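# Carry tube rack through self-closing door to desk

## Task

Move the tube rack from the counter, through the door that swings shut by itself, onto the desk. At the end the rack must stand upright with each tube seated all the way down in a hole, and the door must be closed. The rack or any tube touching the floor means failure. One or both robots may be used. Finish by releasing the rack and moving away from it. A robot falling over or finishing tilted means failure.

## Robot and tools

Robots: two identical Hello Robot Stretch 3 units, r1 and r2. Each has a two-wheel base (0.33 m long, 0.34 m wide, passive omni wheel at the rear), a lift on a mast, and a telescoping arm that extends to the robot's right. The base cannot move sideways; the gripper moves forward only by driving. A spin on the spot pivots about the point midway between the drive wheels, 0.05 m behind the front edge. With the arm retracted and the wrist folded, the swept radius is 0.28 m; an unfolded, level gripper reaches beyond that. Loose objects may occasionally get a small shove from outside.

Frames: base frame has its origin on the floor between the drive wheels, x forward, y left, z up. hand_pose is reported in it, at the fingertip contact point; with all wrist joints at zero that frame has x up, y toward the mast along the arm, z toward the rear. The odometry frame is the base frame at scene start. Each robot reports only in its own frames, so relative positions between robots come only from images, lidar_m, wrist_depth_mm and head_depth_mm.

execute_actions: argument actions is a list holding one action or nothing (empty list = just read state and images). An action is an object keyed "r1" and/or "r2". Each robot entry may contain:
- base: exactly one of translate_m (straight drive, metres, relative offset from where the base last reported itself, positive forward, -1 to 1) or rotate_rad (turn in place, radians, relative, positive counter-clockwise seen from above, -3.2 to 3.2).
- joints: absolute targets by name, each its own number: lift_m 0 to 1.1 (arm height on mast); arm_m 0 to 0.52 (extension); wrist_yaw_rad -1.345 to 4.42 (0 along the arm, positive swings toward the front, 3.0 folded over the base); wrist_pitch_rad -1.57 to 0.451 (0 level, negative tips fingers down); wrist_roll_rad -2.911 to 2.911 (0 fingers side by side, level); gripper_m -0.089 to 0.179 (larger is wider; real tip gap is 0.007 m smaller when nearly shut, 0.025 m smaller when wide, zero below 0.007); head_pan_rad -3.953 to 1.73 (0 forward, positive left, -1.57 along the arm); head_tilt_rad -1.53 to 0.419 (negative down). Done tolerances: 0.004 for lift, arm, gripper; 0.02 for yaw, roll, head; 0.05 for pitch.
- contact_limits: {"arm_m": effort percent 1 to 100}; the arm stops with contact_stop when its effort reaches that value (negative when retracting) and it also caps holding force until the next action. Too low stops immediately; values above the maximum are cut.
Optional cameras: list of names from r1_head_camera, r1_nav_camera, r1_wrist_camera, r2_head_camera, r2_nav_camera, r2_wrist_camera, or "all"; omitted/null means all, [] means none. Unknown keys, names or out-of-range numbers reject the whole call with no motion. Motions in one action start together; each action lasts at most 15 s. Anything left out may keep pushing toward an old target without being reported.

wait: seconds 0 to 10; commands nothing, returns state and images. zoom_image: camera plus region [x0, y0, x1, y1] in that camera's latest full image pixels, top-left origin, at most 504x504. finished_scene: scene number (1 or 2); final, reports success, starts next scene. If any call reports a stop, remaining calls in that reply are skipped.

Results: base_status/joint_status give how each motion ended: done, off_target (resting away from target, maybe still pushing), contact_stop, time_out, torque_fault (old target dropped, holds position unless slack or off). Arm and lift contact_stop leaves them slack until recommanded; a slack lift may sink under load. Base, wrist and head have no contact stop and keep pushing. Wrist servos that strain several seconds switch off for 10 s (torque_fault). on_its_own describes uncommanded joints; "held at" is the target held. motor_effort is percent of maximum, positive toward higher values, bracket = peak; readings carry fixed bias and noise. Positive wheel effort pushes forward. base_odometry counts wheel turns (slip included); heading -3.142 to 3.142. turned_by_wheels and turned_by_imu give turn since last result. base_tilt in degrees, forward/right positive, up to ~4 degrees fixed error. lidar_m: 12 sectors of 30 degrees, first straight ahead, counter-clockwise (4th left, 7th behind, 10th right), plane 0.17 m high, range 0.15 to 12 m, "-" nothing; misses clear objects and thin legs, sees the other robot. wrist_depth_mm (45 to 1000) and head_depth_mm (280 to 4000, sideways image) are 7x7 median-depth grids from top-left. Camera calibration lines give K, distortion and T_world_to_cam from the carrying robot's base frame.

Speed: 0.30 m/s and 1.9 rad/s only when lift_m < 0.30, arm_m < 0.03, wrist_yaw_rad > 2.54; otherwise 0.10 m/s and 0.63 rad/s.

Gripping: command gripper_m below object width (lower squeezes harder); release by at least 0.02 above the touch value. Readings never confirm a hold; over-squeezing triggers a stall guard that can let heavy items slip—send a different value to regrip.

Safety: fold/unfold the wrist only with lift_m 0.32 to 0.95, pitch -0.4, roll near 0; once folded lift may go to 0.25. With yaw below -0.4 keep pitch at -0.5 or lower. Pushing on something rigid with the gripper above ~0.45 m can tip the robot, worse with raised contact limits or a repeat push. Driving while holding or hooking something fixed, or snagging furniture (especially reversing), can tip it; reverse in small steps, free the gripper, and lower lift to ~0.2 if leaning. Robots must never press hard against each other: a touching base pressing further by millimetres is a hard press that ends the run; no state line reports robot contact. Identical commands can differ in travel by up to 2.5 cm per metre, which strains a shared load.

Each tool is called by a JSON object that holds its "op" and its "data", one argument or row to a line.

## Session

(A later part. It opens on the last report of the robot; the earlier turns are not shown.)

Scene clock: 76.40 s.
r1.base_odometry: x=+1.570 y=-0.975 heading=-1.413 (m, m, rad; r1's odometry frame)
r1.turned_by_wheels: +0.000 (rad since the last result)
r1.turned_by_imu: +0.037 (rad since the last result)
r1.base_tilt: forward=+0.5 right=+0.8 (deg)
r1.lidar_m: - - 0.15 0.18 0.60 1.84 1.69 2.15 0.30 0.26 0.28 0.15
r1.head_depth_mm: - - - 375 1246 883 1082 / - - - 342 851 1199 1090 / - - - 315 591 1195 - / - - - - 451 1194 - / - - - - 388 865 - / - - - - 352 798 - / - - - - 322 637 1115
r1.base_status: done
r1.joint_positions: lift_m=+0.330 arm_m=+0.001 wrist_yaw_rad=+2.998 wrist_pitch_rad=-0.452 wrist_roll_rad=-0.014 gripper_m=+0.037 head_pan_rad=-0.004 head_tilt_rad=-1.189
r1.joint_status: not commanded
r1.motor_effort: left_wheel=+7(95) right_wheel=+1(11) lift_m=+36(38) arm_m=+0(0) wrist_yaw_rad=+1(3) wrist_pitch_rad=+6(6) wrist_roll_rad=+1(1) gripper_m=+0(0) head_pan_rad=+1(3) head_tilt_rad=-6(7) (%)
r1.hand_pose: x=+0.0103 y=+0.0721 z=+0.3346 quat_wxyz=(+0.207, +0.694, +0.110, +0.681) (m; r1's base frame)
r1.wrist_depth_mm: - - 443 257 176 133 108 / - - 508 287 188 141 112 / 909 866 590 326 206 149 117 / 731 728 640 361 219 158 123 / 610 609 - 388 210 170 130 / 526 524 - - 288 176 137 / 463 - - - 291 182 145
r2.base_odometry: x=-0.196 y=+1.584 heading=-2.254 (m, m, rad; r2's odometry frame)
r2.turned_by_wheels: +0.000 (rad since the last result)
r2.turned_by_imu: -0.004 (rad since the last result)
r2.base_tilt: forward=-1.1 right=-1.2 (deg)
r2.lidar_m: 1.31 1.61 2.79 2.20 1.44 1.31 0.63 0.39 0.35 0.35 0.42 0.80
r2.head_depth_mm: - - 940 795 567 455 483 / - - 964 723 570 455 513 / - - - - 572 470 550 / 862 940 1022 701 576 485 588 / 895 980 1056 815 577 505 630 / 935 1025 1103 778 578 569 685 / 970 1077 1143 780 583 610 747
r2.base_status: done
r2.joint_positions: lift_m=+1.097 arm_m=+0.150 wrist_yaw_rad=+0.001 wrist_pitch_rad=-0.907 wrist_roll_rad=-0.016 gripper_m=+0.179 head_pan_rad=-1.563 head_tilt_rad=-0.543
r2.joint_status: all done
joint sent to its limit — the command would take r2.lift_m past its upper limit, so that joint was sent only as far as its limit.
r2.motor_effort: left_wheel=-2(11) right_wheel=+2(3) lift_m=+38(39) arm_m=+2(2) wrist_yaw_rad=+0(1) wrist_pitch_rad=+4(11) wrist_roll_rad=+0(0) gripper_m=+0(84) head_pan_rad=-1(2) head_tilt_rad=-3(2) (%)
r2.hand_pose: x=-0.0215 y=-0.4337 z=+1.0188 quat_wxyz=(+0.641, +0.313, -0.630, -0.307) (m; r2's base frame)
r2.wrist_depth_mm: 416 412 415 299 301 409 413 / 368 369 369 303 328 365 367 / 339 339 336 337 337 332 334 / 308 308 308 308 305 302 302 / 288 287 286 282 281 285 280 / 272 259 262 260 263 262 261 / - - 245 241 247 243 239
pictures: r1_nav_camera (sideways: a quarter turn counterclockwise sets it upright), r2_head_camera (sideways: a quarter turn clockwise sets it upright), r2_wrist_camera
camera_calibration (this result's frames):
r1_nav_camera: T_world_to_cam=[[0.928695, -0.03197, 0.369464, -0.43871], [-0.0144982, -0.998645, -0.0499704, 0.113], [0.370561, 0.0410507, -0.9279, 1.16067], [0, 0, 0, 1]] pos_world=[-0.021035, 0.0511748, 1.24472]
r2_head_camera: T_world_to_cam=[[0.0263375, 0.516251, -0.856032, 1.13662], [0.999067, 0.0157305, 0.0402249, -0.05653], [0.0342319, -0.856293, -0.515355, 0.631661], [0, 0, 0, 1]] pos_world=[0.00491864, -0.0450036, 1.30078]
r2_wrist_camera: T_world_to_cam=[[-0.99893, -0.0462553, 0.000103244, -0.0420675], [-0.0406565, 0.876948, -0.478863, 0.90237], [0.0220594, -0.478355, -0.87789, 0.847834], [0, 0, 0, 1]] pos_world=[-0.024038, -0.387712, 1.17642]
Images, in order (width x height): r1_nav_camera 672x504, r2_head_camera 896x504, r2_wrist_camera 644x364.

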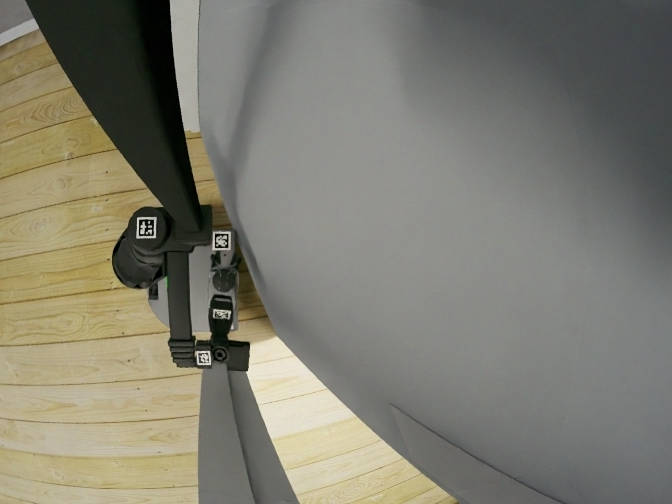

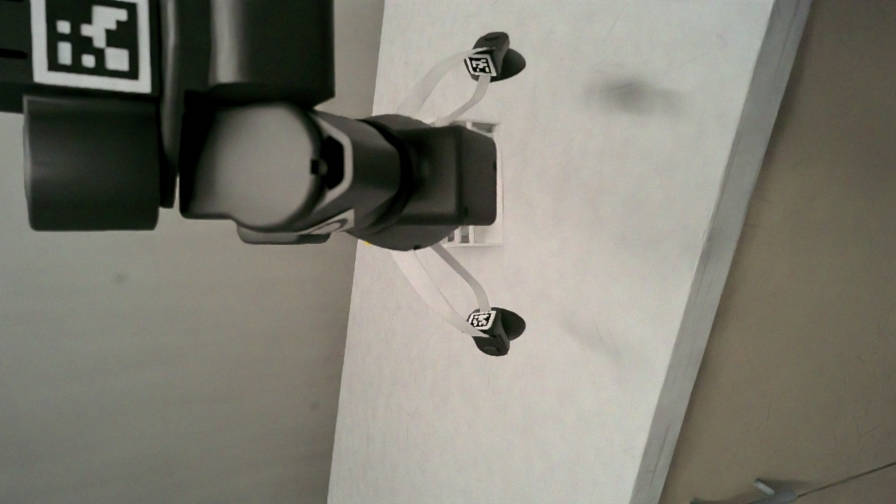

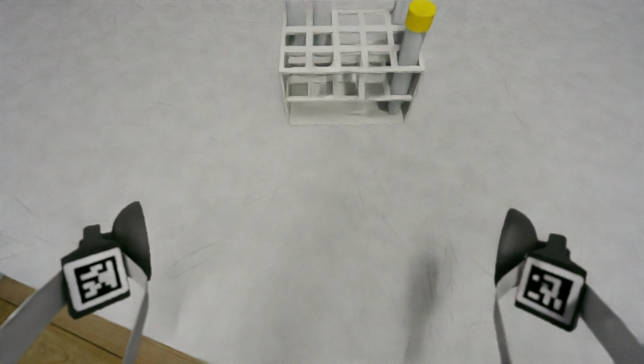

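{"op": "execute_actions", "data": {
  "actions": [
    {"r1":{"base":{"rotate_rad":0.13}},"r2":{"base":{"translate_m":-0.02},"joints":{"arm_m":0.32}}}
  ],
  "cameras": ["r2_wrist_camera"]
}}

{"op": "execute_actions", "data": {
  "actions": [
    {"r1":{"base":{"translate_m":0.35}},"r2":{"joints":{"arm_m":0.39,"wrist_pitch_rad":-1.15}}}
  ],
  "cameras": ["r1_nav_camera","r2_head_camera","r2_wrist_camera"]
}}

Scene clock: 88.60 s.
r1.base_odometry: x=+1.570 y=-0.975 heading=-1.283 (m, m, rad; r1's odometry frame)
r1.turned_by_wheels: +0.130 (rad since the last result)
r1.turned_by_imu: +0.133 (rad since the last result)
r1.base_tilt: forward=+0.4 right=+0.9 (deg)
r1.lidar_m: - - 0.15 0.19 1.50 1.99 1.69 2.22 0.27 0.26 0.15 -
r1.head_depth_mm: - - - - 481 1176 789 / - - - - 427 1184 979 / - - - - 397 1185 - / - - - - 358 859 - / - - - - 337 616 - / - - - - - 716 - / - - - - - 684 1115
r1.base_status: done
r1.joint_positions: lift_m=+0.330 arm_m=+0.001 wrist_yaw_rad=+2.998 wrist_pitch_rad=-0.452 wrist_roll_rad=-0.014 gripper_m=+0.037 head_pan_rad=-0.004 head_tilt_rad=-1.189
r1.joint_status: not commanded
r1.motor_effort: left_wheel=+4(29) right_wheel=+2(6) lift_m=+36(36) arm_m=+0(0) wrist_yaw_rad=+3(1) wrist_pitch_rad=+6(6) wrist_roll_rad=+1(1) gripper_m=+0(0) head_pan_rad=+2(1) head_tilt_rad=-6(6) (%)
r1.hand_pose: x=+0.0103 y=+0.0721 z=+0.3346 quat_wxyz=(+0.207, +0.694, +0.110, +0.681) (m; r1's base frame)
r1.wrist_depth_mm: - - 569 295 166 116 89 / - - 632 329 178 122 92 / 917 878 713 375 190 127 96 / 722 719 699 418 200 134 99 / 614 603 - 433 183 141 103 / 532 522 - - 259 143 107 / 460 - - - 249 146 112
r2.base_odometry: x=-0.184 y=+1.599 heading=-2.254 (m, m, rad; r2's odometry frame)
r2.turned_by_wheels: +0.000 (rad since the last result)
r2.turned_by_imu: -0.001 (rad since the last result)
r2.base_tilt: forward=-1.1 right=-1.2 (deg)
r2.lidar_m: 1.33 1.63 2.80 2.17 1.42 1.29 0.62 0.38 0.34 0.34 0.41 0.79
r2.head_depth_mm: - 830 909 759 568 454 474 / - 888 942 759 569 455 503 / - - 943 678 571 457 537 / 856 932 1011 685 573 475 576 / 887 973 1052 770 577 503 621 / 923 1014 1099 776 578 556 672 / 963 1067 1127 780 581 597 730
r2.base_status: done
r2.joint_positions: lift_m=+1.097 arm_m=+0.320 wrist_yaw_rad=+0.001 wrist_pitch_rad=-0.907 wrist_roll_rad=-0.016 gripper_m=+0.179 head_pan_rad=-1.563 head_tilt_rad=-0.543
r2.joint_status: all done
r2.motor_effort: left_wheel=-2(8) right_wheel=+2(4) lift_m=+38(38) arm_m=+2(1) wrist_yaw_rad=+0(0) wrist_pitch_rad=+3(4) wrist_roll_rad=+0(0) gripper_m=+1(0) head_pan_rad=-3(3) head_tilt_rad=-3(3) (%)
r2.hand_pose: x=-0.0215 y=-0.6036 z=+1.0188 quat_wxyz=(+0.641, +0.313, -0.630, -0.307) (m; r2's base frame)
r2.wrist_depth_mm: 407 409 409 415 409 408 370 / 373 370 368 370 367 371 362 / 340 334 330 335 334 329 337 / 307 306 297 223 252 305 304 / 287 286 275 207 200 281 282 / - 258 259 255 257 261 264 / 243 245 242 244 242 243 238
pictures: r2_wrist_camera
camera_calibration (this result's frames):
r2_wrist_camera: T_world_to_cam=[[-0.998939, -0.0460605, 0.0000915335, -0.0498261], [-0.0404856, 0.877081, -0.478634, 1.05123], [0.0219658, -0.478129, -0.878015, 0.76677], [0, 0, 0, 1]] pos_world=[-0.0240561, -0.557697, 1.1764]
Images, in order (width x height): r2_wrist_camera 644x364.

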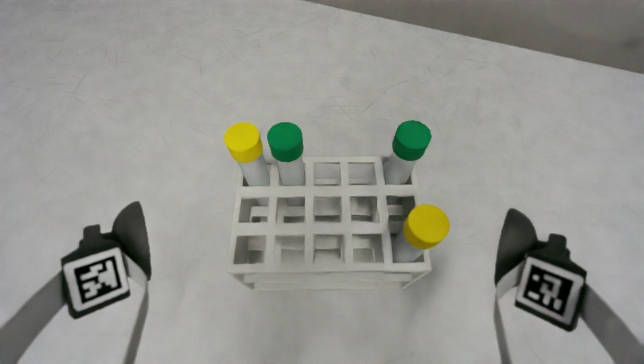

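Scene clock: 93.37 s.
r1.base_odometry: x=+1.670 y=-1.311 heading=-1.283 (m, m, rad; r1's odometry frame)
r1.turned_by_wheels: +0.000 (rad since the last result)
r1.turned_by_imu: +0.002 (rad since the last result)
r1.base_tilt: forward=+0.4 right=+0.8 (deg)
r1.lidar_m: 0.19 0.16 0.16 0.18 0.30 2.07 2.05 0.44 0.49 1.39 1.50 2.36
r1.head_depth_mm: 1742 1589 1457 1352 1260 1185 1111 / 1745 1587 1461 1359 1258 1193 1123 / 1732 1568 1459 1347 1259 1201 - / - 300 376 587 1228 1197 - / - - 317 430 711 1183 - / - - - 345 502 844 - / - - - 304 389 602 976
r1.base_status: done
r1.joint_positions: lift_m=+0.330 arm_m=+0.001 wrist_yaw_rad=+2.998 wrist_pitch_rad=-0.452 wrist_roll_rad=-0.014 gripper_m=+0.037 head_pan_rad=-0.004 head_tilt_rad=-1.189
r1.joint_status: not commanded
r1.motor_effort: left_wheel=+5(51) right_wheel=+1(6) lift_m=+37(36) arm_m=+0(0) wrist_yaw_rad=+2(2) wrist_pitch_rad=+6(6) wrist_roll_rad=+1(1) gripper_m=+0(0) head_pan_rad=+2(2) head_tilt_rad=-5(5) (%)
r1.hand_pose: x=+0.0103 y=+0.0721 z=+0.3346 quat_wxyz=(+0.207, +0.694, +0.110, +0.681) (m; r1's base frame)
r1.wrist_depth_mm: 482 - 268 224 189 164 144 / 583 470 297 248 206 176 154 / 832 559 332 275 225 191 165 / 726 671 381 309 247 207 179 / 615 609 - 348 258 228 194 / 529 524 - - 331 248 211 / 454 - - - 361 274 231
r2.base_odometry: x=-0.184 y=+1.599 heading=-2.254 (m, m, rad; r2's odometry frame)
r2.turned_by_wheels: +0.000 (rad since the last result)
r2.turned_by_imu: -0.001 (rad since the last result)
r2.base_tilt: forward=-1.1 right=-1.2 (deg)
r2.lidar_m: 1.33 1.63 2.80 1.50 1.42 1.29 0.62 0.38 0.34 0.34 0.41 0.79
r2.head_depth_mm: - 830 909 753 567 455 473 / - 883 933 729 569 455 504 / - - 972 675 572 457 536 / 855 934 1019 688 574 475 575 / 888 974 1048 739 575 503 621 / 921 1019 1094 779 577 555 670 / 958 1065 1130 778 580 597 733
r2.base_status: not commanded
r2.joint_positions: lift_m=+1.097 arm_m=+0.390 wrist_yaw_rad=+0.001 wrist_pitch_rad=-1.151 wrist_roll_rad=-0.016 gripper_m=+0.179 head_pan_rad=-1.563 head_tilt_rad=-0.543
r2.joint_status: all done
r2.motor_effort: left_wheel=-2(2) right_wheel=+3(2) lift_m=+38(38) arm_m=+1(4) wrist_yaw_rad=+0(0) wrist_pitch_rad=+1(4) wrist_roll_rad=-1(1) gripper_m=+1(1) head_pan_rad=-3(3) head_tilt_rad=-2(3) (%)
r2.hand_pose: x=-0.0216 y=-0.6170 z=+0.9916 quat_wxyz=(+0.598, +0.388, -0.588, -0.382) (m; r2's base frame)
r2.wrist_depth_mm: 296 297 294 292 293 290 290 / 284 283 281 280 279 279 277 / 273 269 140 269 186 269 265 / 263 261 192 183 215 256 258 / 251 254 243 246 175 250 248 / - 238 240 239 236 238 240 / 233 235 232 233 231 231 229
pictures: r1_nav_camera (sideways: a quarter turn counterclockwise sets it upright), r2_head_camera (sideways: a quarter turn clockwise sets it upright), r2_wrist_camera
camera_calibration (this result's frames):
r1_nav_camera: T_world_to_cam=[[0.928695, -0.0319703, 0.369464, -0.43871], [-0.0144986, -0.998645, -0.0499704, 0.113], [0.370561, 0.0410505, -0.9279, 1.16067], [0, 0, 0, 1]] pos_world=[-0.021035, 0.0511748, 1.24472]
r2_head_camera: T_world_to_cam=[[0.0263456, 0.516273, -0.856019, 1.1366], [0.999067, 0.0157134, 0.0402251, -0.0565302], [0.034218, -0.85628, -0.515377, 0.63169], [0, 0, 0, 1]] pos_world=[0.00491792, -0.0450036, 1.30078]
r2_wrist_camera: T_world_to_cam=[[-0.998949, -0.0445385, -0.0108622, -0.0387036], [-0.0403666, 0.966861, -0.252094, 0.880754], [0.0217301, -0.25139, -0.967642, 0.965267], [0, 0, 0, 1]] pos_world=[-0.0240852, -0.610631, 1.15564]
Images, in order (width x height): r1_nav_camera 672x504, r2_head_camera 896x504, r2_wrist_camera 644x364.

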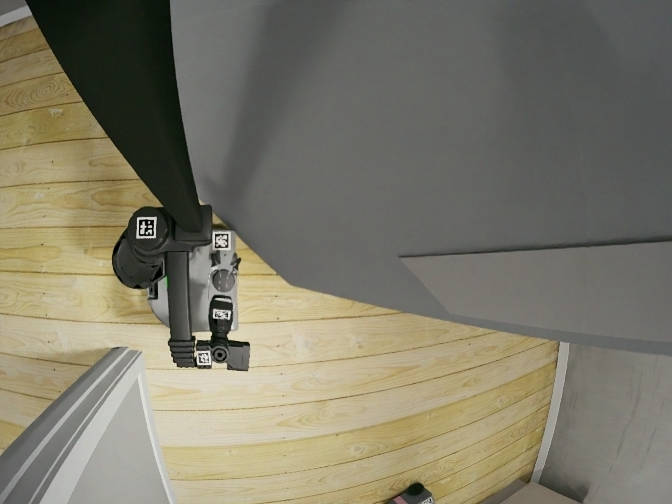

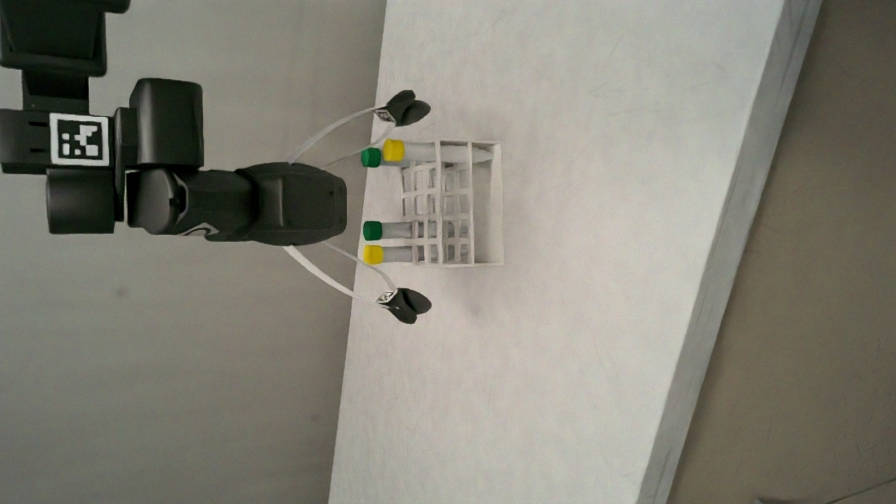

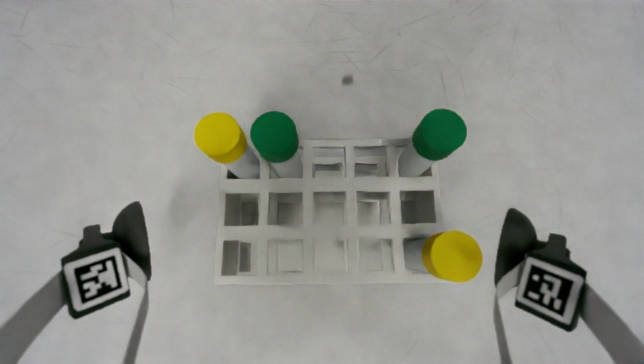

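{"op": "execute_actions", "data": {
  "actions": [
    {"r1":{"base":{"rotate_rad":1.2}},"r2":{"joints":{"arm_m":0.49,"wrist_pitch_rad":-1.5}}}
  ],
  "cameras": ["r1_nav_camera","r2_head_camera","r2_wrist_camera"]
}}

Scene clock: 104.73 s.
r1.base_odometry: x=+1.670 y=-1.311 heading=-0.083 (m, m, rad; r1's odometry frame)
r1.turned_by_wheels: +1.200 (rad since the last result)
r1.turned_by_imu: +1.170 (rad since the last result)
r1.base_tilt: forward=+0.4 right=+0.8 (deg)
r1.lidar_m: 0.15 0.16 0.33 2.29 2.49 0.43 0.55 1.74 1.50 0.20 0.15 -
r1.head_depth_mm: - - - - 318 587 1110 / - - - - 347 625 1122 / - - - - 392 856 - / - - - 304 479 1188 - / - - - 326 628 1197 - / - - - 357 909 1182 - / - - - 402 1213 1170 1113
r1.base_status: done
r1.joint_positions: lift_m=+0.330 arm_m=+0.001 wrist_yaw_rad=+2.994 wrist_pitch_rad=-0.453 wrist_roll_rad=-0.013 gripper_m=+0.037 head_pan_rad=-0.004 head_tilt_rad=-1.189
r1.joint_status: not commanded
r1.motor_effort: left_wheel=-3(11) right_wheel=+7(61) lift_m=+33(36) arm_m=+0(0) wrist_yaw_rad=+7(18) wrist_pitch_rad=+6(7) wrist_roll_rad=+0(0) gripper_m=+0(0) head_pan_rad=+1(2) head_tilt_rad=-6(6) (%)
r1.hand_pose: x=+0.0112 y=+0.0720 z=+0.3347 quat_wxyz=(+0.209, +0.694, +0.109, +0.680) (m; r1's base frame)
r1.wrist_depth_mm: - - - - - 464 223 / - - - - - 435 215 / 903 909 854 847 829 402 208 / 732 713 705 709 685 371 200 / 610 598 - 584 593 349 193 / 523 524 - - 479 298 186 / 447 - - - 438 285 181
r2.base_odometry: x=-0.184 y=+1.599 heading=-2.254 (m, m, rad; r2's odometry frame)
r2.turned_by_wheels: +0.000 (rad since the last result)
r2.turned_by_imu: -0.001 (rad since the last result)
r2.base_tilt: forward=-1.1 right=-1.2 (deg)
r2.lidar_m: 1.33 1.63 2.80 1.48 1.42 1.29 0.62 0.38 0.34 0.34 0.41 0.79
r2.head_depth_mm: - 834 908 757 567 454 473 / 807 869 943 743 568 455 502 / 804 - 976 681 572 457 537 / 859 936 1024 685 573 474 574 / 884 972 1049 751 577 503 621 / 924 1016 1104 776 578 554 672 / 965 1066 1134 785 580 598 733
r2.base_status: not commanded
r2.joint_positions: lift_m=+1.097 arm_m=+0.490 wrist_yaw_rad=+0.001 wrist_pitch_rad=-1.494 wrist_roll_rad=-0.016 gripper_m=+0.179 head_pan_rad=-1.563 head_tilt_rad=-0.543
r2.joint_status: all done
r2.motor_effort: left_wheel=-2(2) right_wheel=+2(2) lift_m=+38(39) arm_m=+2(1) wrist_yaw_rad=-1(1) wrist_pitch_rad=-4(5) wrist_roll_rad=-1(1) gripper_m=+1(1) head_pan_rad=-2(3) head_tilt_rad=-3(2) (%)
r2.hand_pose: x=-0.0216 y=-0.6302 z=+0.9781 quat_wxyz=(+0.523, +0.485, -0.514, -0.477) (m; r2's base frame)
r2.wrist_depth_mm: 223 222 220 221 219 220 218 / 228 228 226 225 223 222 222 / 234 231 229 227 227 226 225 / 239 236 111 158 156 230 229 / 243 240 161 160 161 234 236 / - 244 186 164 161 241 240 / 251 249 249 250 247 240 246
pictures: r1_nav_camera (sideways: a quarter turn counterclockwise sets it upright), r2_head_camera (sideways: a quarter turn clockwise sets it upright), r2_wrist_camera
camera_calibration (this result's frames):
r1_nav_camera: T_world_to_cam=[[0.928855, -0.0315838, 0.369094, -0.438228], [-0.0141023, -0.998651, -0.0499663, 0.112992], [0.370174, 0.0412064, -0.928048, 1.16087], [0, 0, 0, 1]] pos_world=[-0.0210791, 0.0511635, 1.24473]
r2_head_camera: T_world_to_cam=[[0.026346, 0.516275, -0.856017, 1.1366], [0.999067, 0.0157124, 0.0402251, -0.0565303], [0.0342173, -0.856279, -0.515379, 0.631693], [0, 0, 0, 1]] pos_world=[0.00491788, -0.0450036, 1.30078]
r2_wrist_camera: T_world_to_cam=[[-0.998965, -0.0380423, -0.0249236, -0.0216623], [-0.0400954, 0.995327, 0.0878441, 0.575532], [0.0214653, 0.0887525, -0.995822, 1.19083], [0, 0, 0, 1]] pos_world=[-0.0241253, -0.679356, 1.13476]
Images, in order (width x height): r1_nav_camera 672x504, r2_head_camera 896x504, r2_wrist_camera 644x364.

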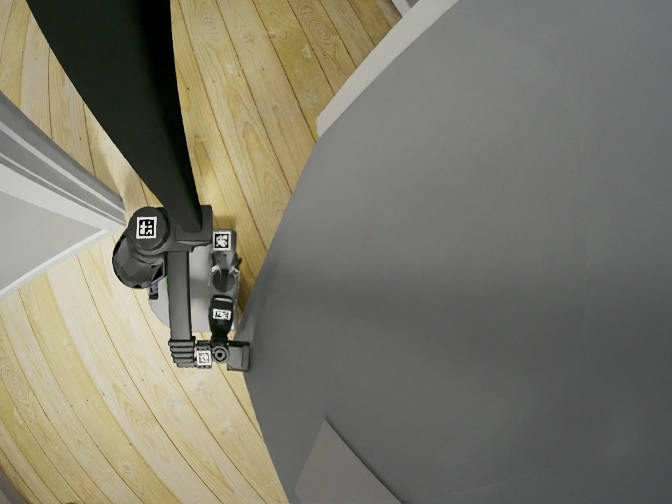

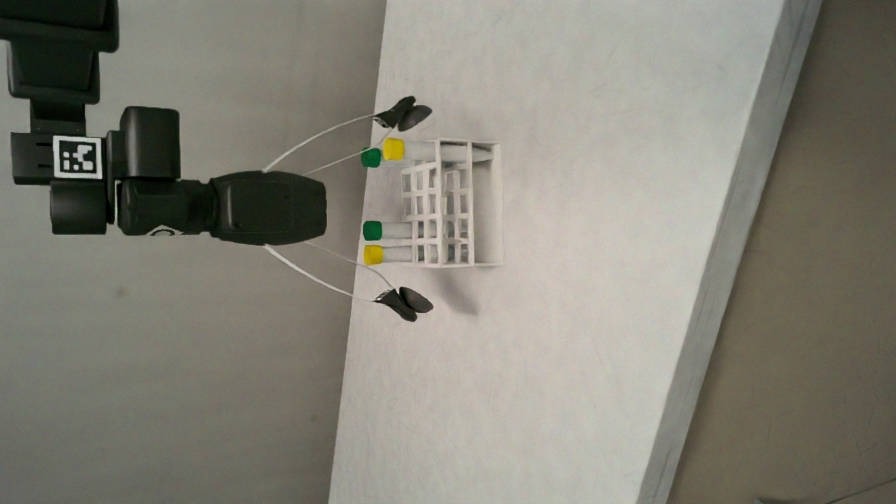

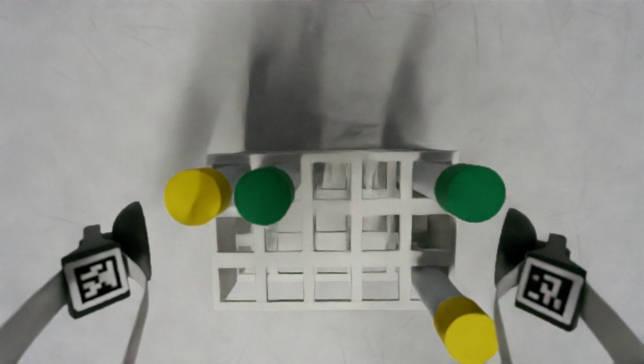

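{"op": "execute_actions", "data": {
  "actions": [
    {"r1":{"base":{"translate_m":0.3}},"r2":{"base":{"translate_m":-0.005},"joints":{"arm_m":0.498,"lift_m":1.075}}}
  ],
  "cameras": ["r2_head_camera","r2_wrist_camera"]
}}

Scene clock: 118.47 s.
r1.base_odometry: x=+1.969 y=-1.336 heading=-0.084 (m, m, rad; r1's odometry frame)
r1.turned_by_wheels: +0.000 (rad since the last result)
r1.turned_by_imu: +0.003 (rad since the last result)
r1.base_tilt: forward=+0.3 right=+0.8 (deg)
r1.lidar_m: - - 0.15 0.24 2.62 0.71 0.73 2.01 1.68 0.20 0.15 -
r1.head_depth_mm: - - - - - 1159 1111 / - - - - - 464 1117 / - - - - - 486 - / - - - - - 420 - / - - - - - 450 - / - - - - - 1136 - / - - - - - 1142 1120
r1.base_status: done
r1.joint_positions: lift_m=+0.330 arm_m=+0.001 wrist_yaw_rad=+2.996 wrist_pitch_rad=-0.453 wrist_roll_rad=-0.013 gripper_m=+0.037 head_pan_rad=-0.004 head_tilt_rad=-1.189
r1.joint_status: not commanded
r1.motor_effort: left_wheel=-2(3) right_wheel=+9(20) lift_m=+33(33) arm_m=+0(0) wrist_yaw_rad=+4(11) wrist_pitch_rad=+6(6) wrist_roll_rad=+0(0) gripper_m=+0(0) head_pan_rad=+1(2) head_tilt_rad=-6(5) (%)
r1.hand_pose: x=+0.0106 y=+0.0721 z=+0.3347 quat_wxyz=(+0.208, +0.694, +0.110, +0.681) (m; r1's base frame)
r1.wrist_depth_mm: - - - 627 169 99 70 / - - - 704 177 102 71 / 923 886 884 769 186 105 73 / 737 722 715 654 191 107 74 / 600 598 - 554 156 110 75 / 526 528 - - 236 107 77 / 462 - - - 204 108 78
r2.base_odometry: x=-0.180 y=+1.603 heading=-2.254 (m, m, rad; r2's odometry frame)
r2.turned_by_wheels: +0.000 (rad since the last result)
r2.turned_by_imu: -0.002 (rad since the last result)
r2.base_tilt: forward=-1.1 right=-1.2 (deg)
r2.lidar_m: 1.34 1.64 2.80 1.63 1.41 1.29 0.62 0.38 0.34 0.34 0.41 0.78
r2.head_depth_mm: 749 837 907 758 567 454 471 / 776 862 940 758 568 457 500 / 806 - 965 680 573 457 533 / 851 939 1017 690 575 471 572 / 886 975 1043 753 576 493 616 / 921 1019 1104 778 578 553 666 / 961 1060 1132 780 581 597 727
r2.base_status: done
r2.joint_positions: lift_m=+1.075 arm_m=+0.498 wrist_yaw_rad=+0.001 wrist_pitch_rad=-1.495 wrist_roll_rad=-0.016 gripper_m=+0.179 head_pan_rad=-1.563 head_tilt_rad=-0.543
r2.joint_status: all done
r2.motor_effort: left_wheel=-2(8) right_wheel=+2(3) lift_m=+18(35) arm_m=+2(5) wrist_yaw_rad=-1(1) wrist_pitch_rad=-3(3) wrist_roll_rad=-1(0) gripper_m=+0(1) head_pan_rad=-3(3) head_tilt_rad=-2(2) (%)
r2.hand_pose: x=-0.0216 y=-0.6381 z=+0.9569 quat_wxyz=(+0.523, +0.485, -0.514, -0.477) (m; r2's base frame)
r2.wrist_depth_mm: 203 202 201 200 199 197 196 / 206 205 206 203 204 203 201 / 213 209 210 208 208 207 206 / 215 212 136 146 136 209 208 / 219 91 91 174 140 89 212 / - 223 141 141 141 219 216 / 229 226 147 146 143 222 225
pictures: r2_head_camera (sideways: a quarter turn clockwise sets it upright), r2_wrist_camera
camera_calibration (this result's frames):
r2_head_camera: T_world_to_cam=[[0.026346, 0.516275, -0.856017, 1.1366], [0.999067, 0.0157125, 0.0402251, -0.0565303], [0.0342174, -0.856279, -0.51538, 0.631693], [0, 0, 0, 1]] pos_world=[0.00491789, -0.0450036, 1.30078]
r2_wrist_camera: T_world_to_cam=[[-0.998965, -0.0380301, -0.0249417, -0.0224667], [-0.0400953, 0.995284, 0.0883274, 0.584746], [0.021465, 0.089236, -0.995779, 1.17062], [0, 0, 0, 1]] pos_world=[-0.0241253, -0.687305, 1.11347]
Images, in order (width x height): r2_head_camera 896x504, r2_wrist_camera 644x364.

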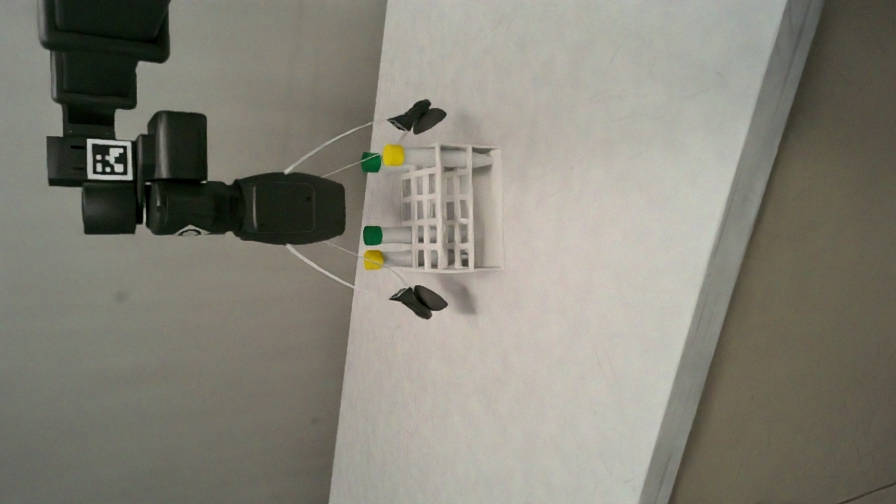

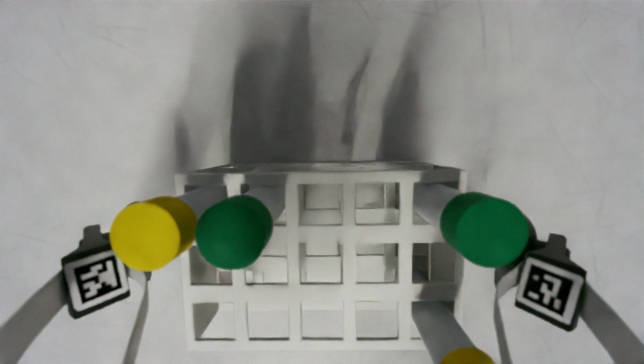

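{"op": "execute_actions", "data": {
  "actions": [
    {"r1":{"base":{"translate_m":0.25}},"r2":{"joints":{"arm_m":0.492,"lift_m":1.052}}}
  ],
  "cameras": ["r2_head_camera","r2_wrist_camera"]
}}

{"op": "zoom_image", "data": {
  "camera": "r2_head_camera",
  "region": [280,80,540,340]
}}

Scene clock: 128.57 s.
r1.base_odometry: x=+2.218 y=-1.357 heading=-0.083 (m, m, rad; r1's odometry frame)
r1.turned_by_wheels: +0.000 (rad since the last result)
r1.turned_by_imu: +0.011 (rad since the last result)
r1.base_tilt: forward=+0.4 right=+0.9 (deg)
r1.lidar_m: 0.15 - 0.15 0.18 0.45 0.97 0.95 1.86 2.00 2.10 2.08 0.20
r1.head_depth_mm: - - 364 1332 1263 1182 1112 / - - 326 557 1244 1199 1127 / - - 302 426 1154 1198 - / - - - 345 700 1194 - / - - - 317 504 1078 - / - - - - 394 823 - / - - - - 334 618 1112
r1.base_status: done
r1.joint_positions: lift_m=+0.330 arm_m=+0.001 wrist_yaw_rad=+2.998 wrist_pitch_rad=-0.452 wrist_roll_rad=-0.013 gripper_m=+0.037 head_pan_rad=-0.004 head_tilt_rad=-1.189
r1.joint_status: not commanded
r1.motor_effort: left_wheel=+10(65) right_wheel=+0(24) lift_m=+32(33) arm_m=+0(0) wrist_yaw_rad=+2(3) wrist_pitch_rad=+6(6) wrist_roll_rad=+0(0) gripper_m=+0(1) head_pan_rad=+2(1) head_tilt_rad=-6(6) (%)
r1.hand_pose: x=+0.0102 y=+0.0722 z=+0.3347 quat_wxyz=(+0.207, +0.694, +0.110, +0.681) (m; r1's base frame)
r1.wrist_depth_mm: - - 332 239 182 147 124 / - - 374 264 197 157 130 / 913 871 413 296 214 168 138 / 744 719 495 335 233 180 147 / 613 610 - 368 235 195 156 / 526 522 - - 310 206 166 / 465 - - - 318 219 179
r2.base_odometry: x=-0.180 y=+1.603 heading=-2.254 (m, m, rad; r2's odometry frame)
r2.turned_by_wheels: +0.000 (rad since the last result)
r2.turned_by_imu: -0.001 (rad since the last result)
r2.base_tilt: forward=-1.1 right=-1.2 (deg)
r2.lidar_m: 1.33 1.64 2.80 1.97 1.42 1.29 0.61 0.38 0.34 0.34 0.41 0.78
r2.head_depth_mm: 761 854 905 755 568 454 471 / 781 868 944 755 567 455 501 / 812 - 946 679 571 457 534 / 847 938 1015 688 573 474 572 / 886 970 1049 772 574 493 616 / 920 1015 1093 776 579 552 668 / 963 1062 1131 778 582 595 728
r2.base_status: not commanded
r2.joint_positions: lift_m=+1.052 arm_m=+0.492 wrist_yaw_rad=+0.001 wrist_pitch_rad=-1.495 wrist_roll_rad=-0.016 gripper_m=+0.179 head_pan_rad=-1.563 head_tilt_rad=-0.543
r2.joint_status: all done
r2.motor_effort: left_wheel=-1(2) right_wheel=+2(2) lift_m=+18(18) arm_m=-2(3) wrist_yaw_rad=+0(1) wrist_pitch_rad=-3(3) wrist_roll_rad=-1(1) gripper_m=+1(1) head_pan_rad=-3(3) head_tilt_rad=-2(2) (%)
r2.hand_pose: x=-0.0216 y=-0.6325 z=+0.9339 quat_wxyz=(+0.523, +0.485, -0.514, -0.477) (m; r2's base frame)
r2.wrist_depth_mm: 180 181 179 178 177 178 175 / 185 184 183 182 181 180 179 / 188 187 185 184 185 183 183 / 191 113 112 113 111 110 185 / - 67 67 115 114 66 66 / - 119 118 118 117 116 192 / 204 201 200 120 118 197 198
pictures: r2_head_camera (sideways: a quarter turn clockwise sets it upright), r2_wrist_camera
camera_calibration (this result's frames):
r2_head_camera: T_world_to_cam=[[0.026346, 0.516275, -0.856017, 1.1366], [0.999067, 0.0157125, 0.0402251, -0.0565303], [0.0342174, -0.856279, -0.515379, 0.631693], [0, 0, 0, 1]] pos_world=[0.00491789, -0.0450036, 1.30078]
r2_wrist_camera: T_world_to_cam=[[-0.998965, -0.0380252, -0.0249486, -0.0228194], [-0.040095, 0.995268, 0.0885125, 0.581066], [0.0214649, 0.0894212, -0.995763, 1.14734], [0, 0, 0, 1]] pos_world=[-0.0241253, -0.68178, 1.09047]
Images, in order (width x height): r2_head_camera 896x504, r2_wrist_camera 644x364.

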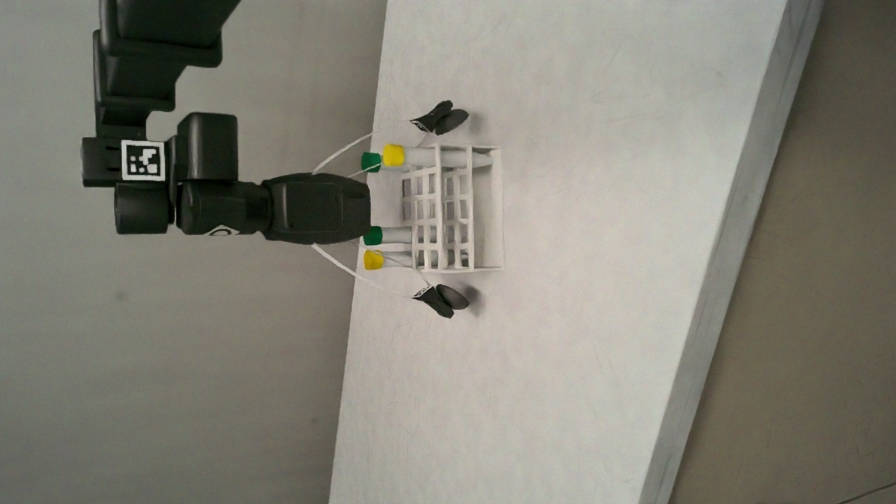

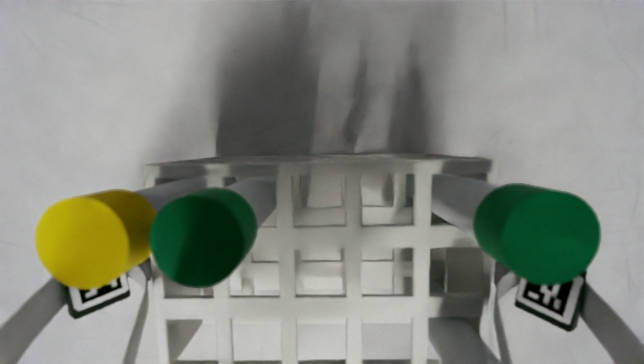

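Region (280, 80, 540, 340) of r2_head_camera's 896x504 image, scaled by 1.938, with more detail than that image has.

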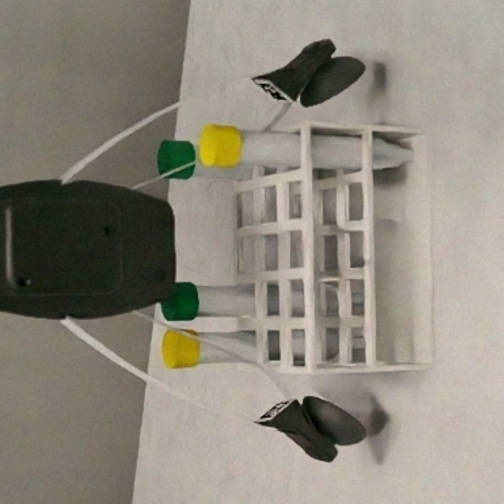

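Fingers pass between tubes. Close.

{"op": "execute_actions", "data": {
  "actions": [
    {"r1":{"base":{"rotate_rad":0.3}},"r2":{"joints":{"gripper_m":0.112}}}
  ],
  "cameras": ["r2_head_camera"]
}}

{"op": "execute_actions", "data": {
  "actions": [
    {"r1":{"base":{"translate_m":0.1},"joints":{"head_pan_rad":1.7,"head_tilt_rad":-0.9}},"r2":{"joints":{"lift_m":1.09,"gripper_m":0.106}}}
  ],
  "cameras": ["r1_nav_camera","r2_head_camera","r2_wrist_camera"]
}}

{"op": "zoom_image", "data": {
  "camera": "r2_head_camera",
  "region": [260,80,520,340]
}}

Scene clock: 146.67 s.
r1.base_odometry: x=+2.218 y=-1.357 heading=+0.217 (m, m, rad; r1's odometry frame)
r1.turned_by_wheels: +0.300 (rad since the last result)
r1.turned_by_imu: +0.309 (rad since the last result)
r1.base_tilt: forward=+0.5 right=+0.8 (deg)
r1.lidar_m: - - 0.15 0.19 2.75 0.95 1.65 1.86 2.21 2.07 0.15 -
r1.head_depth_mm: - - - - 426 1183 1107 / - - - - 368 1185 1119 / - - - - 362 1008 - / - - - - - 672 - / - - - - - 526 - / - - - - - 661 - / - - - - - 748 1119
r1.base_status: done
r1.joint_positions: lift_m=+0.330 arm_m=+0.001 wrist_yaw_rad=+2.998 wrist_pitch_rad=-0.452 wrist_roll_rad=-0.013 gripper_m=+0.037 head_pan_rad=-0.004 head_tilt_rad=-1.189
r1.joint_status: not commanded
r1.motor_effort: left_wheel=+11(40) right_wheel=+1(6) lift_m=+32(33) arm_m=+0(0) wrist_yaw_rad=+2(2) wrist_pitch_rad=+6(6) wrist_roll_rad=+0(0) gripper_m=+0(0) head_pan_rad=+2(1) head_tilt_rad=-7(6) (%)
r1.hand_pose: x=+0.0102 y=+0.0722 z=+0.3347 quat_wxyz=(+0.207, +0.694, +0.110, +0.681) (m; r1's base frame)
r1.wrist_depth_mm: - - - 310 163 110 83 / - - - 355 173 115 85 / 910 880 880 403 184 120 88 / 727 723 699 446 194 125 91 / 610 597 - 456 174 131 94 / 528 532 - - 249 131 98 / 462 - - - 233 134 101
r2.base_odometry: x=-0.180 y=+1.603 heading=-2.254 (m, m, rad; r2's odometry frame)
r2.turned_by_wheels: +0.000 (rad since the last result)
r2.turned_by_imu: -0.001 (rad since the last result)
r2.base_tilt: forward=-1.1 right=-1.2 (deg)
r2.lidar_m: 1.33 1.64 2.80 1.97 1.42 1.29 0.62 0.38 0.34 0.34 0.41 0.78
r2.head_depth_mm: 761 856 903 759 567 454 471 / 782 868 941 756 570 456 501 / 809 - 948 672 572 458 533 / 848 936 1017 685 575 473 573 / 889 973 1049 772 577 494 619 / 921 1016 1091 775 581 552 669 / 960 1065 1129 784 582 594 728
r2.base_status: not commanded
r2.joint_positions: lift_m=+1.052 arm_m=+0.492 wrist_yaw_rad=+0.001 wrist_pitch_rad=-1.497 wrist_roll_rad=-0.016 gripper_m=+0.119 head_pan_rad=-1.563 head_tilt_rad=-0.543
r2.joint_status: gripper_m off_target (ended at +0.119, target +0.112)
r2.on_its_own: gripper_m is held at +0.118, not at your +0.112, by its stall guard, which is still easing
r2.motor_effort: left_wheel=-1(1) right_wheel=+2(2) lift_m=+18(18) arm_m=-2(2) wrist_yaw_rad=+0(1) wrist_pitch_rad=-2(3) wrist_roll_rad=-1(0) gripper_m=-22(98) head_pan_rad=-3(3) head_tilt_rad=-2(2) (%)
r2.hand_pose: x=-0.0216 y=-0.6320 z=+0.9339 quat_wxyz=(+0.522, +0.485, -0.513, -0.478) (m; r2's base frame)
r2.wrist_depth_mm: 183 183 182 181 181 179 177 / 187 185 184 183 183 182 180 / 190 190 188 187 186 187 184 / 193 115 114 114 114 98 187 / 197 70 69 117 117 68 190 / 202 121 120 120 119 119 194 / 206 203 159 123 123 199 200
pictures: r2_head_camera (sideways: a quarter turn clockwise sets it upright)
camera_calibration (this result's frames):
r2_head_camera: T_world_to_cam=[[0.026346, 0.516275, -0.856017, 1.1366], [0.999067, 0.0157125, 0.0402251, -0.0565303], [0.0342174, -0.856279, -0.51538, 0.631693], [0, 0, 0, 1]] pos_world=[0.00491789, -0.0450036, 1.30078]
Images, in order (width x height): r2_head_camera 896x504.

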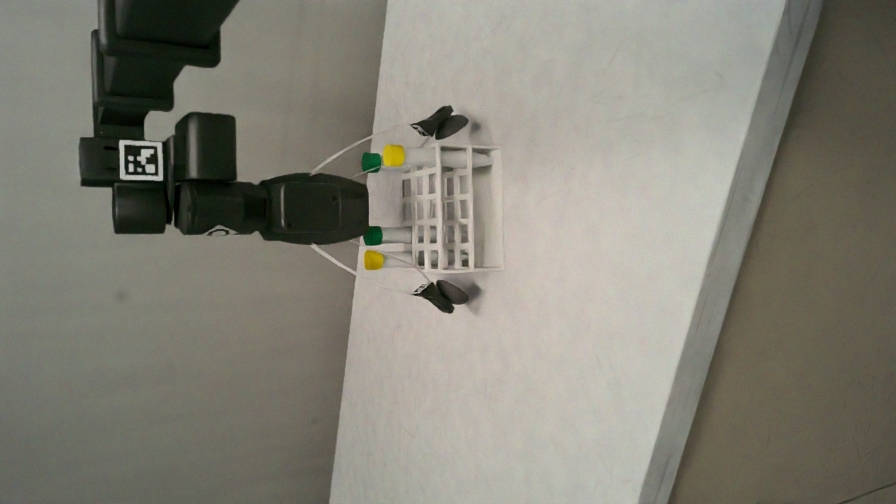

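Scene clock: 150.53 s.
r1.base_odometry: x=+2.315 y=-1.335 heading=+0.217 (m, m, rad; r1's odometry frame)
r1.turned_by_wheels: +0.001 (rad since the last result)
r1.turned_by_imu: +0.055 (rad since the last result)
r1.base_tilt: forward=+0.4 right=+0.9 (deg)
r1.lidar_m: - - 0.15 0.19 2.79 1.03 1.98 1.93 2.17 2.07 0.21 0.15
r1.head_depth_mm: - - - - - - - / - - - - 299 312 329 / 307 319 334 364 405 458 527 / 428 486 562 669 826 1073 1099 / 2502 2252 1868 1586 1396 1251 - / 2461 2230 1856 1609 - - - / 2503 2269 - - - 1204 -
r1.base_status: done
r1.joint_positions: lift_m=+0.330 arm_m=+0.001 wrist_yaw_rad=+2.998 wrist_pitch_rad=-0.453 wrist_roll_rad=-0.013 gripper_m=+0.037 head_pan_rad=+1.695 head_tilt_rad=-0.899
r1.joint_status: all done
r1.on_its_own: left_wheel is at rest, and its effort (+21) is outside its rest range (-18 to +18)
r1.motor_effort: left_wheel=+21(92) right_wheel=-1(10) lift_m=+33(33) arm_m=+0(0) wrist_yaw_rad=+2(2) wrist_pitch_rad=+6(6) wrist_roll_rad=+0(0) gripper_m=+0(0) head_pan_rad=+3(31) head_tilt_rad=-1(22) (%)
r1.hand_pose: x=+0.0102 y=+0.0721 z=+0.3347 quat_wxyz=(+0.207, +0.694, +0.111, +0.681) (m; r1's base frame)
r1.wrist_depth_mm: - - - 270 172 126 100 / - - - 299 185 133 104 / 914 907 856 341 198 140 108 / 725 717 698 376 210 148 113 / 608 598 - 395 200 158 119 / 532 525 - - 277 162 124 / 466 - - - 273 167 131
r2.base_odometry: x=-0.180 y=+1.603 heading=-2.254 (m, m, rad; r2's odometry frame)
r2.turned_by_wheels: +0.000 (rad since the last result)
r2.turned_by_imu: +0.000 (rad since the last result)
r2.base_tilt: forward=-1.1 right=-1.2 (deg)
r2.lidar_m: 1.33 1.64 2.79 2.05 1.42 1.28 0.62 0.38 0.34 0.34 0.41 0.78
r2.head_depth_mm: - 829 908 752 568 454 472 / 793 865 942 758 569 455 501 / 803 902 948 667 572 457 535 / 853 931 1014 675 573 471 574 / 886 973 1044 773 576 492 616 / 921 1022 1098 774 579 551 666 / 961 1062 1131 780 582 596 729
r2.base_status: not commanded
r2.joint_positions: lift_m=+1.089 arm_m=+0.492 wrist_yaw_rad=+0.001 wrist_pitch_rad=-1.500 wrist_roll_rad=-0.016 gripper_m=+0.110 head_pan_rad=-1.563 head_tilt_rad=-0.544
r2.joint_status: all done
r2.motor_effort: left_wheel=-2(7) right_wheel=+1(9) lift_m=+38(42) arm_m=-1(2) wrist_yaw_rad=+0(0) wrist_pitch_rad=+0(1) wrist_roll_rad=+0(0) gripper_m=-20(75) head_pan_rad=-3(2) head_tilt_rad=-2(2) (%)
r2.hand_pose: x=-0.0216 y=-0.6311 z=+0.9709 quat_wxyz=(+0.522, +0.486, -0.512, -0.478) (m; r2's base frame)
r2.wrist_depth_mm: 214 217 213 213 212 212 210 / 220 218 218 218 215 214 213 / 224 223 221 221 220 219 219 / 230 114 121 157 118 221 222 / 232 79 103 125 120 71 227 / 241 137 132 127 125 73 232 / 244 243 240 239 125 237 237
pictures: r1_nav_camera (sideways: a quarter turn counterclockwise sets it upright), r2_head_camera (sideways: a quarter turn clockwise sets it upright), r2_wrist_camera
camera_calibration (this result's frames):
r1_nav_camera: T_world_to_cam=[[-0.0690476, 0.78193, 0.619531, -0.75837], [0.990508, 0.12772, -0.0508054, 0.107975], [-0.118852, 0.610142, -0.783327, 0.975765], [0, 0, 0, 1]] pos_world=[-0.0433422, -0.0161538, 1.23966]
r2_head_camera: T_world_to_cam=[[0.026345, 0.516396, -0.855944, 1.1365], [0.999067, 0.015707, 0.0402262, -0.0565318], [0.034217, -0.856206, -0.515501, 0.631851], [0, 0, 0, 1]] pos_world=[0.00491789, -0.0450034, 1.30078]
r2_wrist_camera: T_world_to_cam=[[-0.998966, -0.03789, -0.0251434, -0.0215694], [-0.0400904, 0.994792, 0.0937141, 0.57106], [0.0214617, 0.0946252, -0.995282, 1.1869], [0, 0, 0, 1]] pos_world=[-0.0241259, -0.681213, 1.12724]
Images, in order (width x height): r1_nav_camera 672x504, r2_head_camera 896x504, r2_wrist_camera 644x364.

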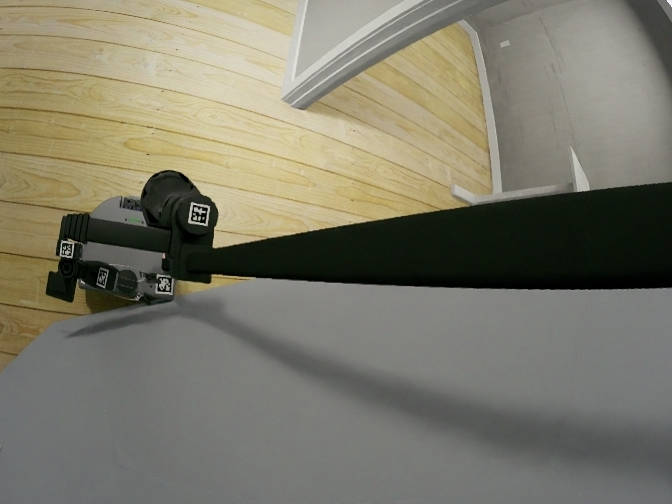

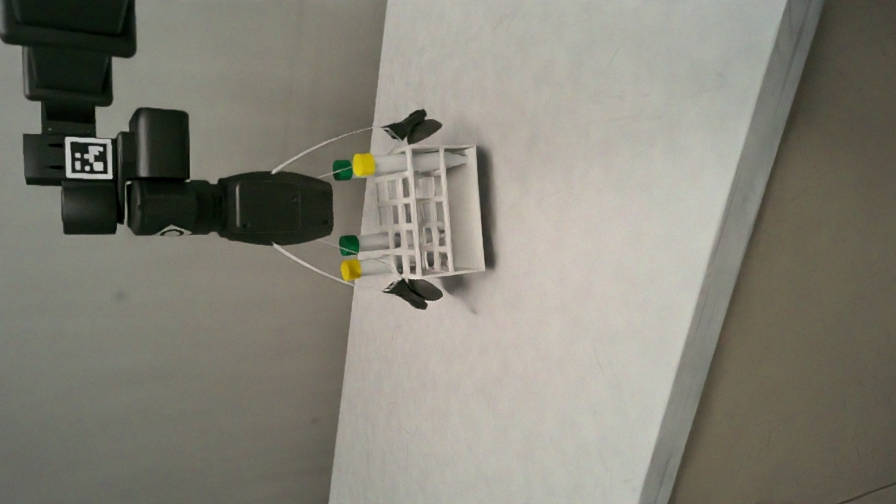

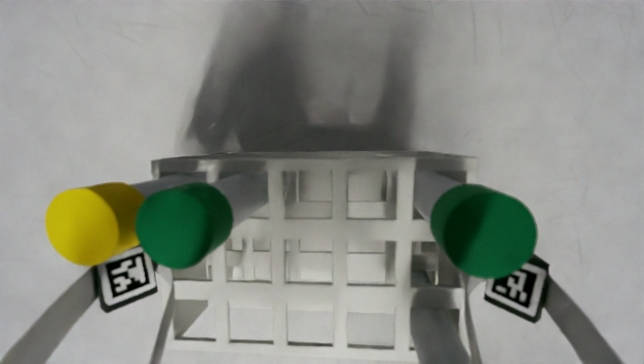

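Region (260, 80, 520, 340) of r2_head_camera's 896x504 image, scaled by 1.938, with more detail than that image has.

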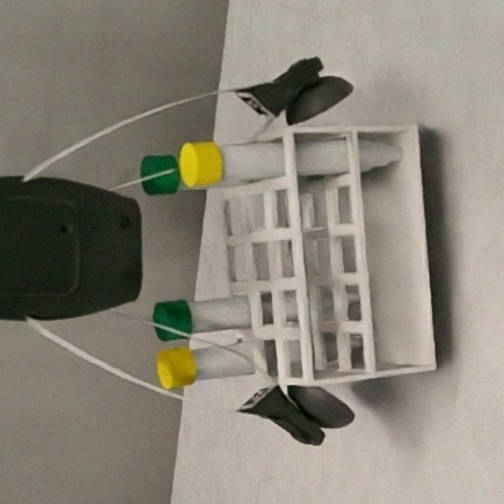

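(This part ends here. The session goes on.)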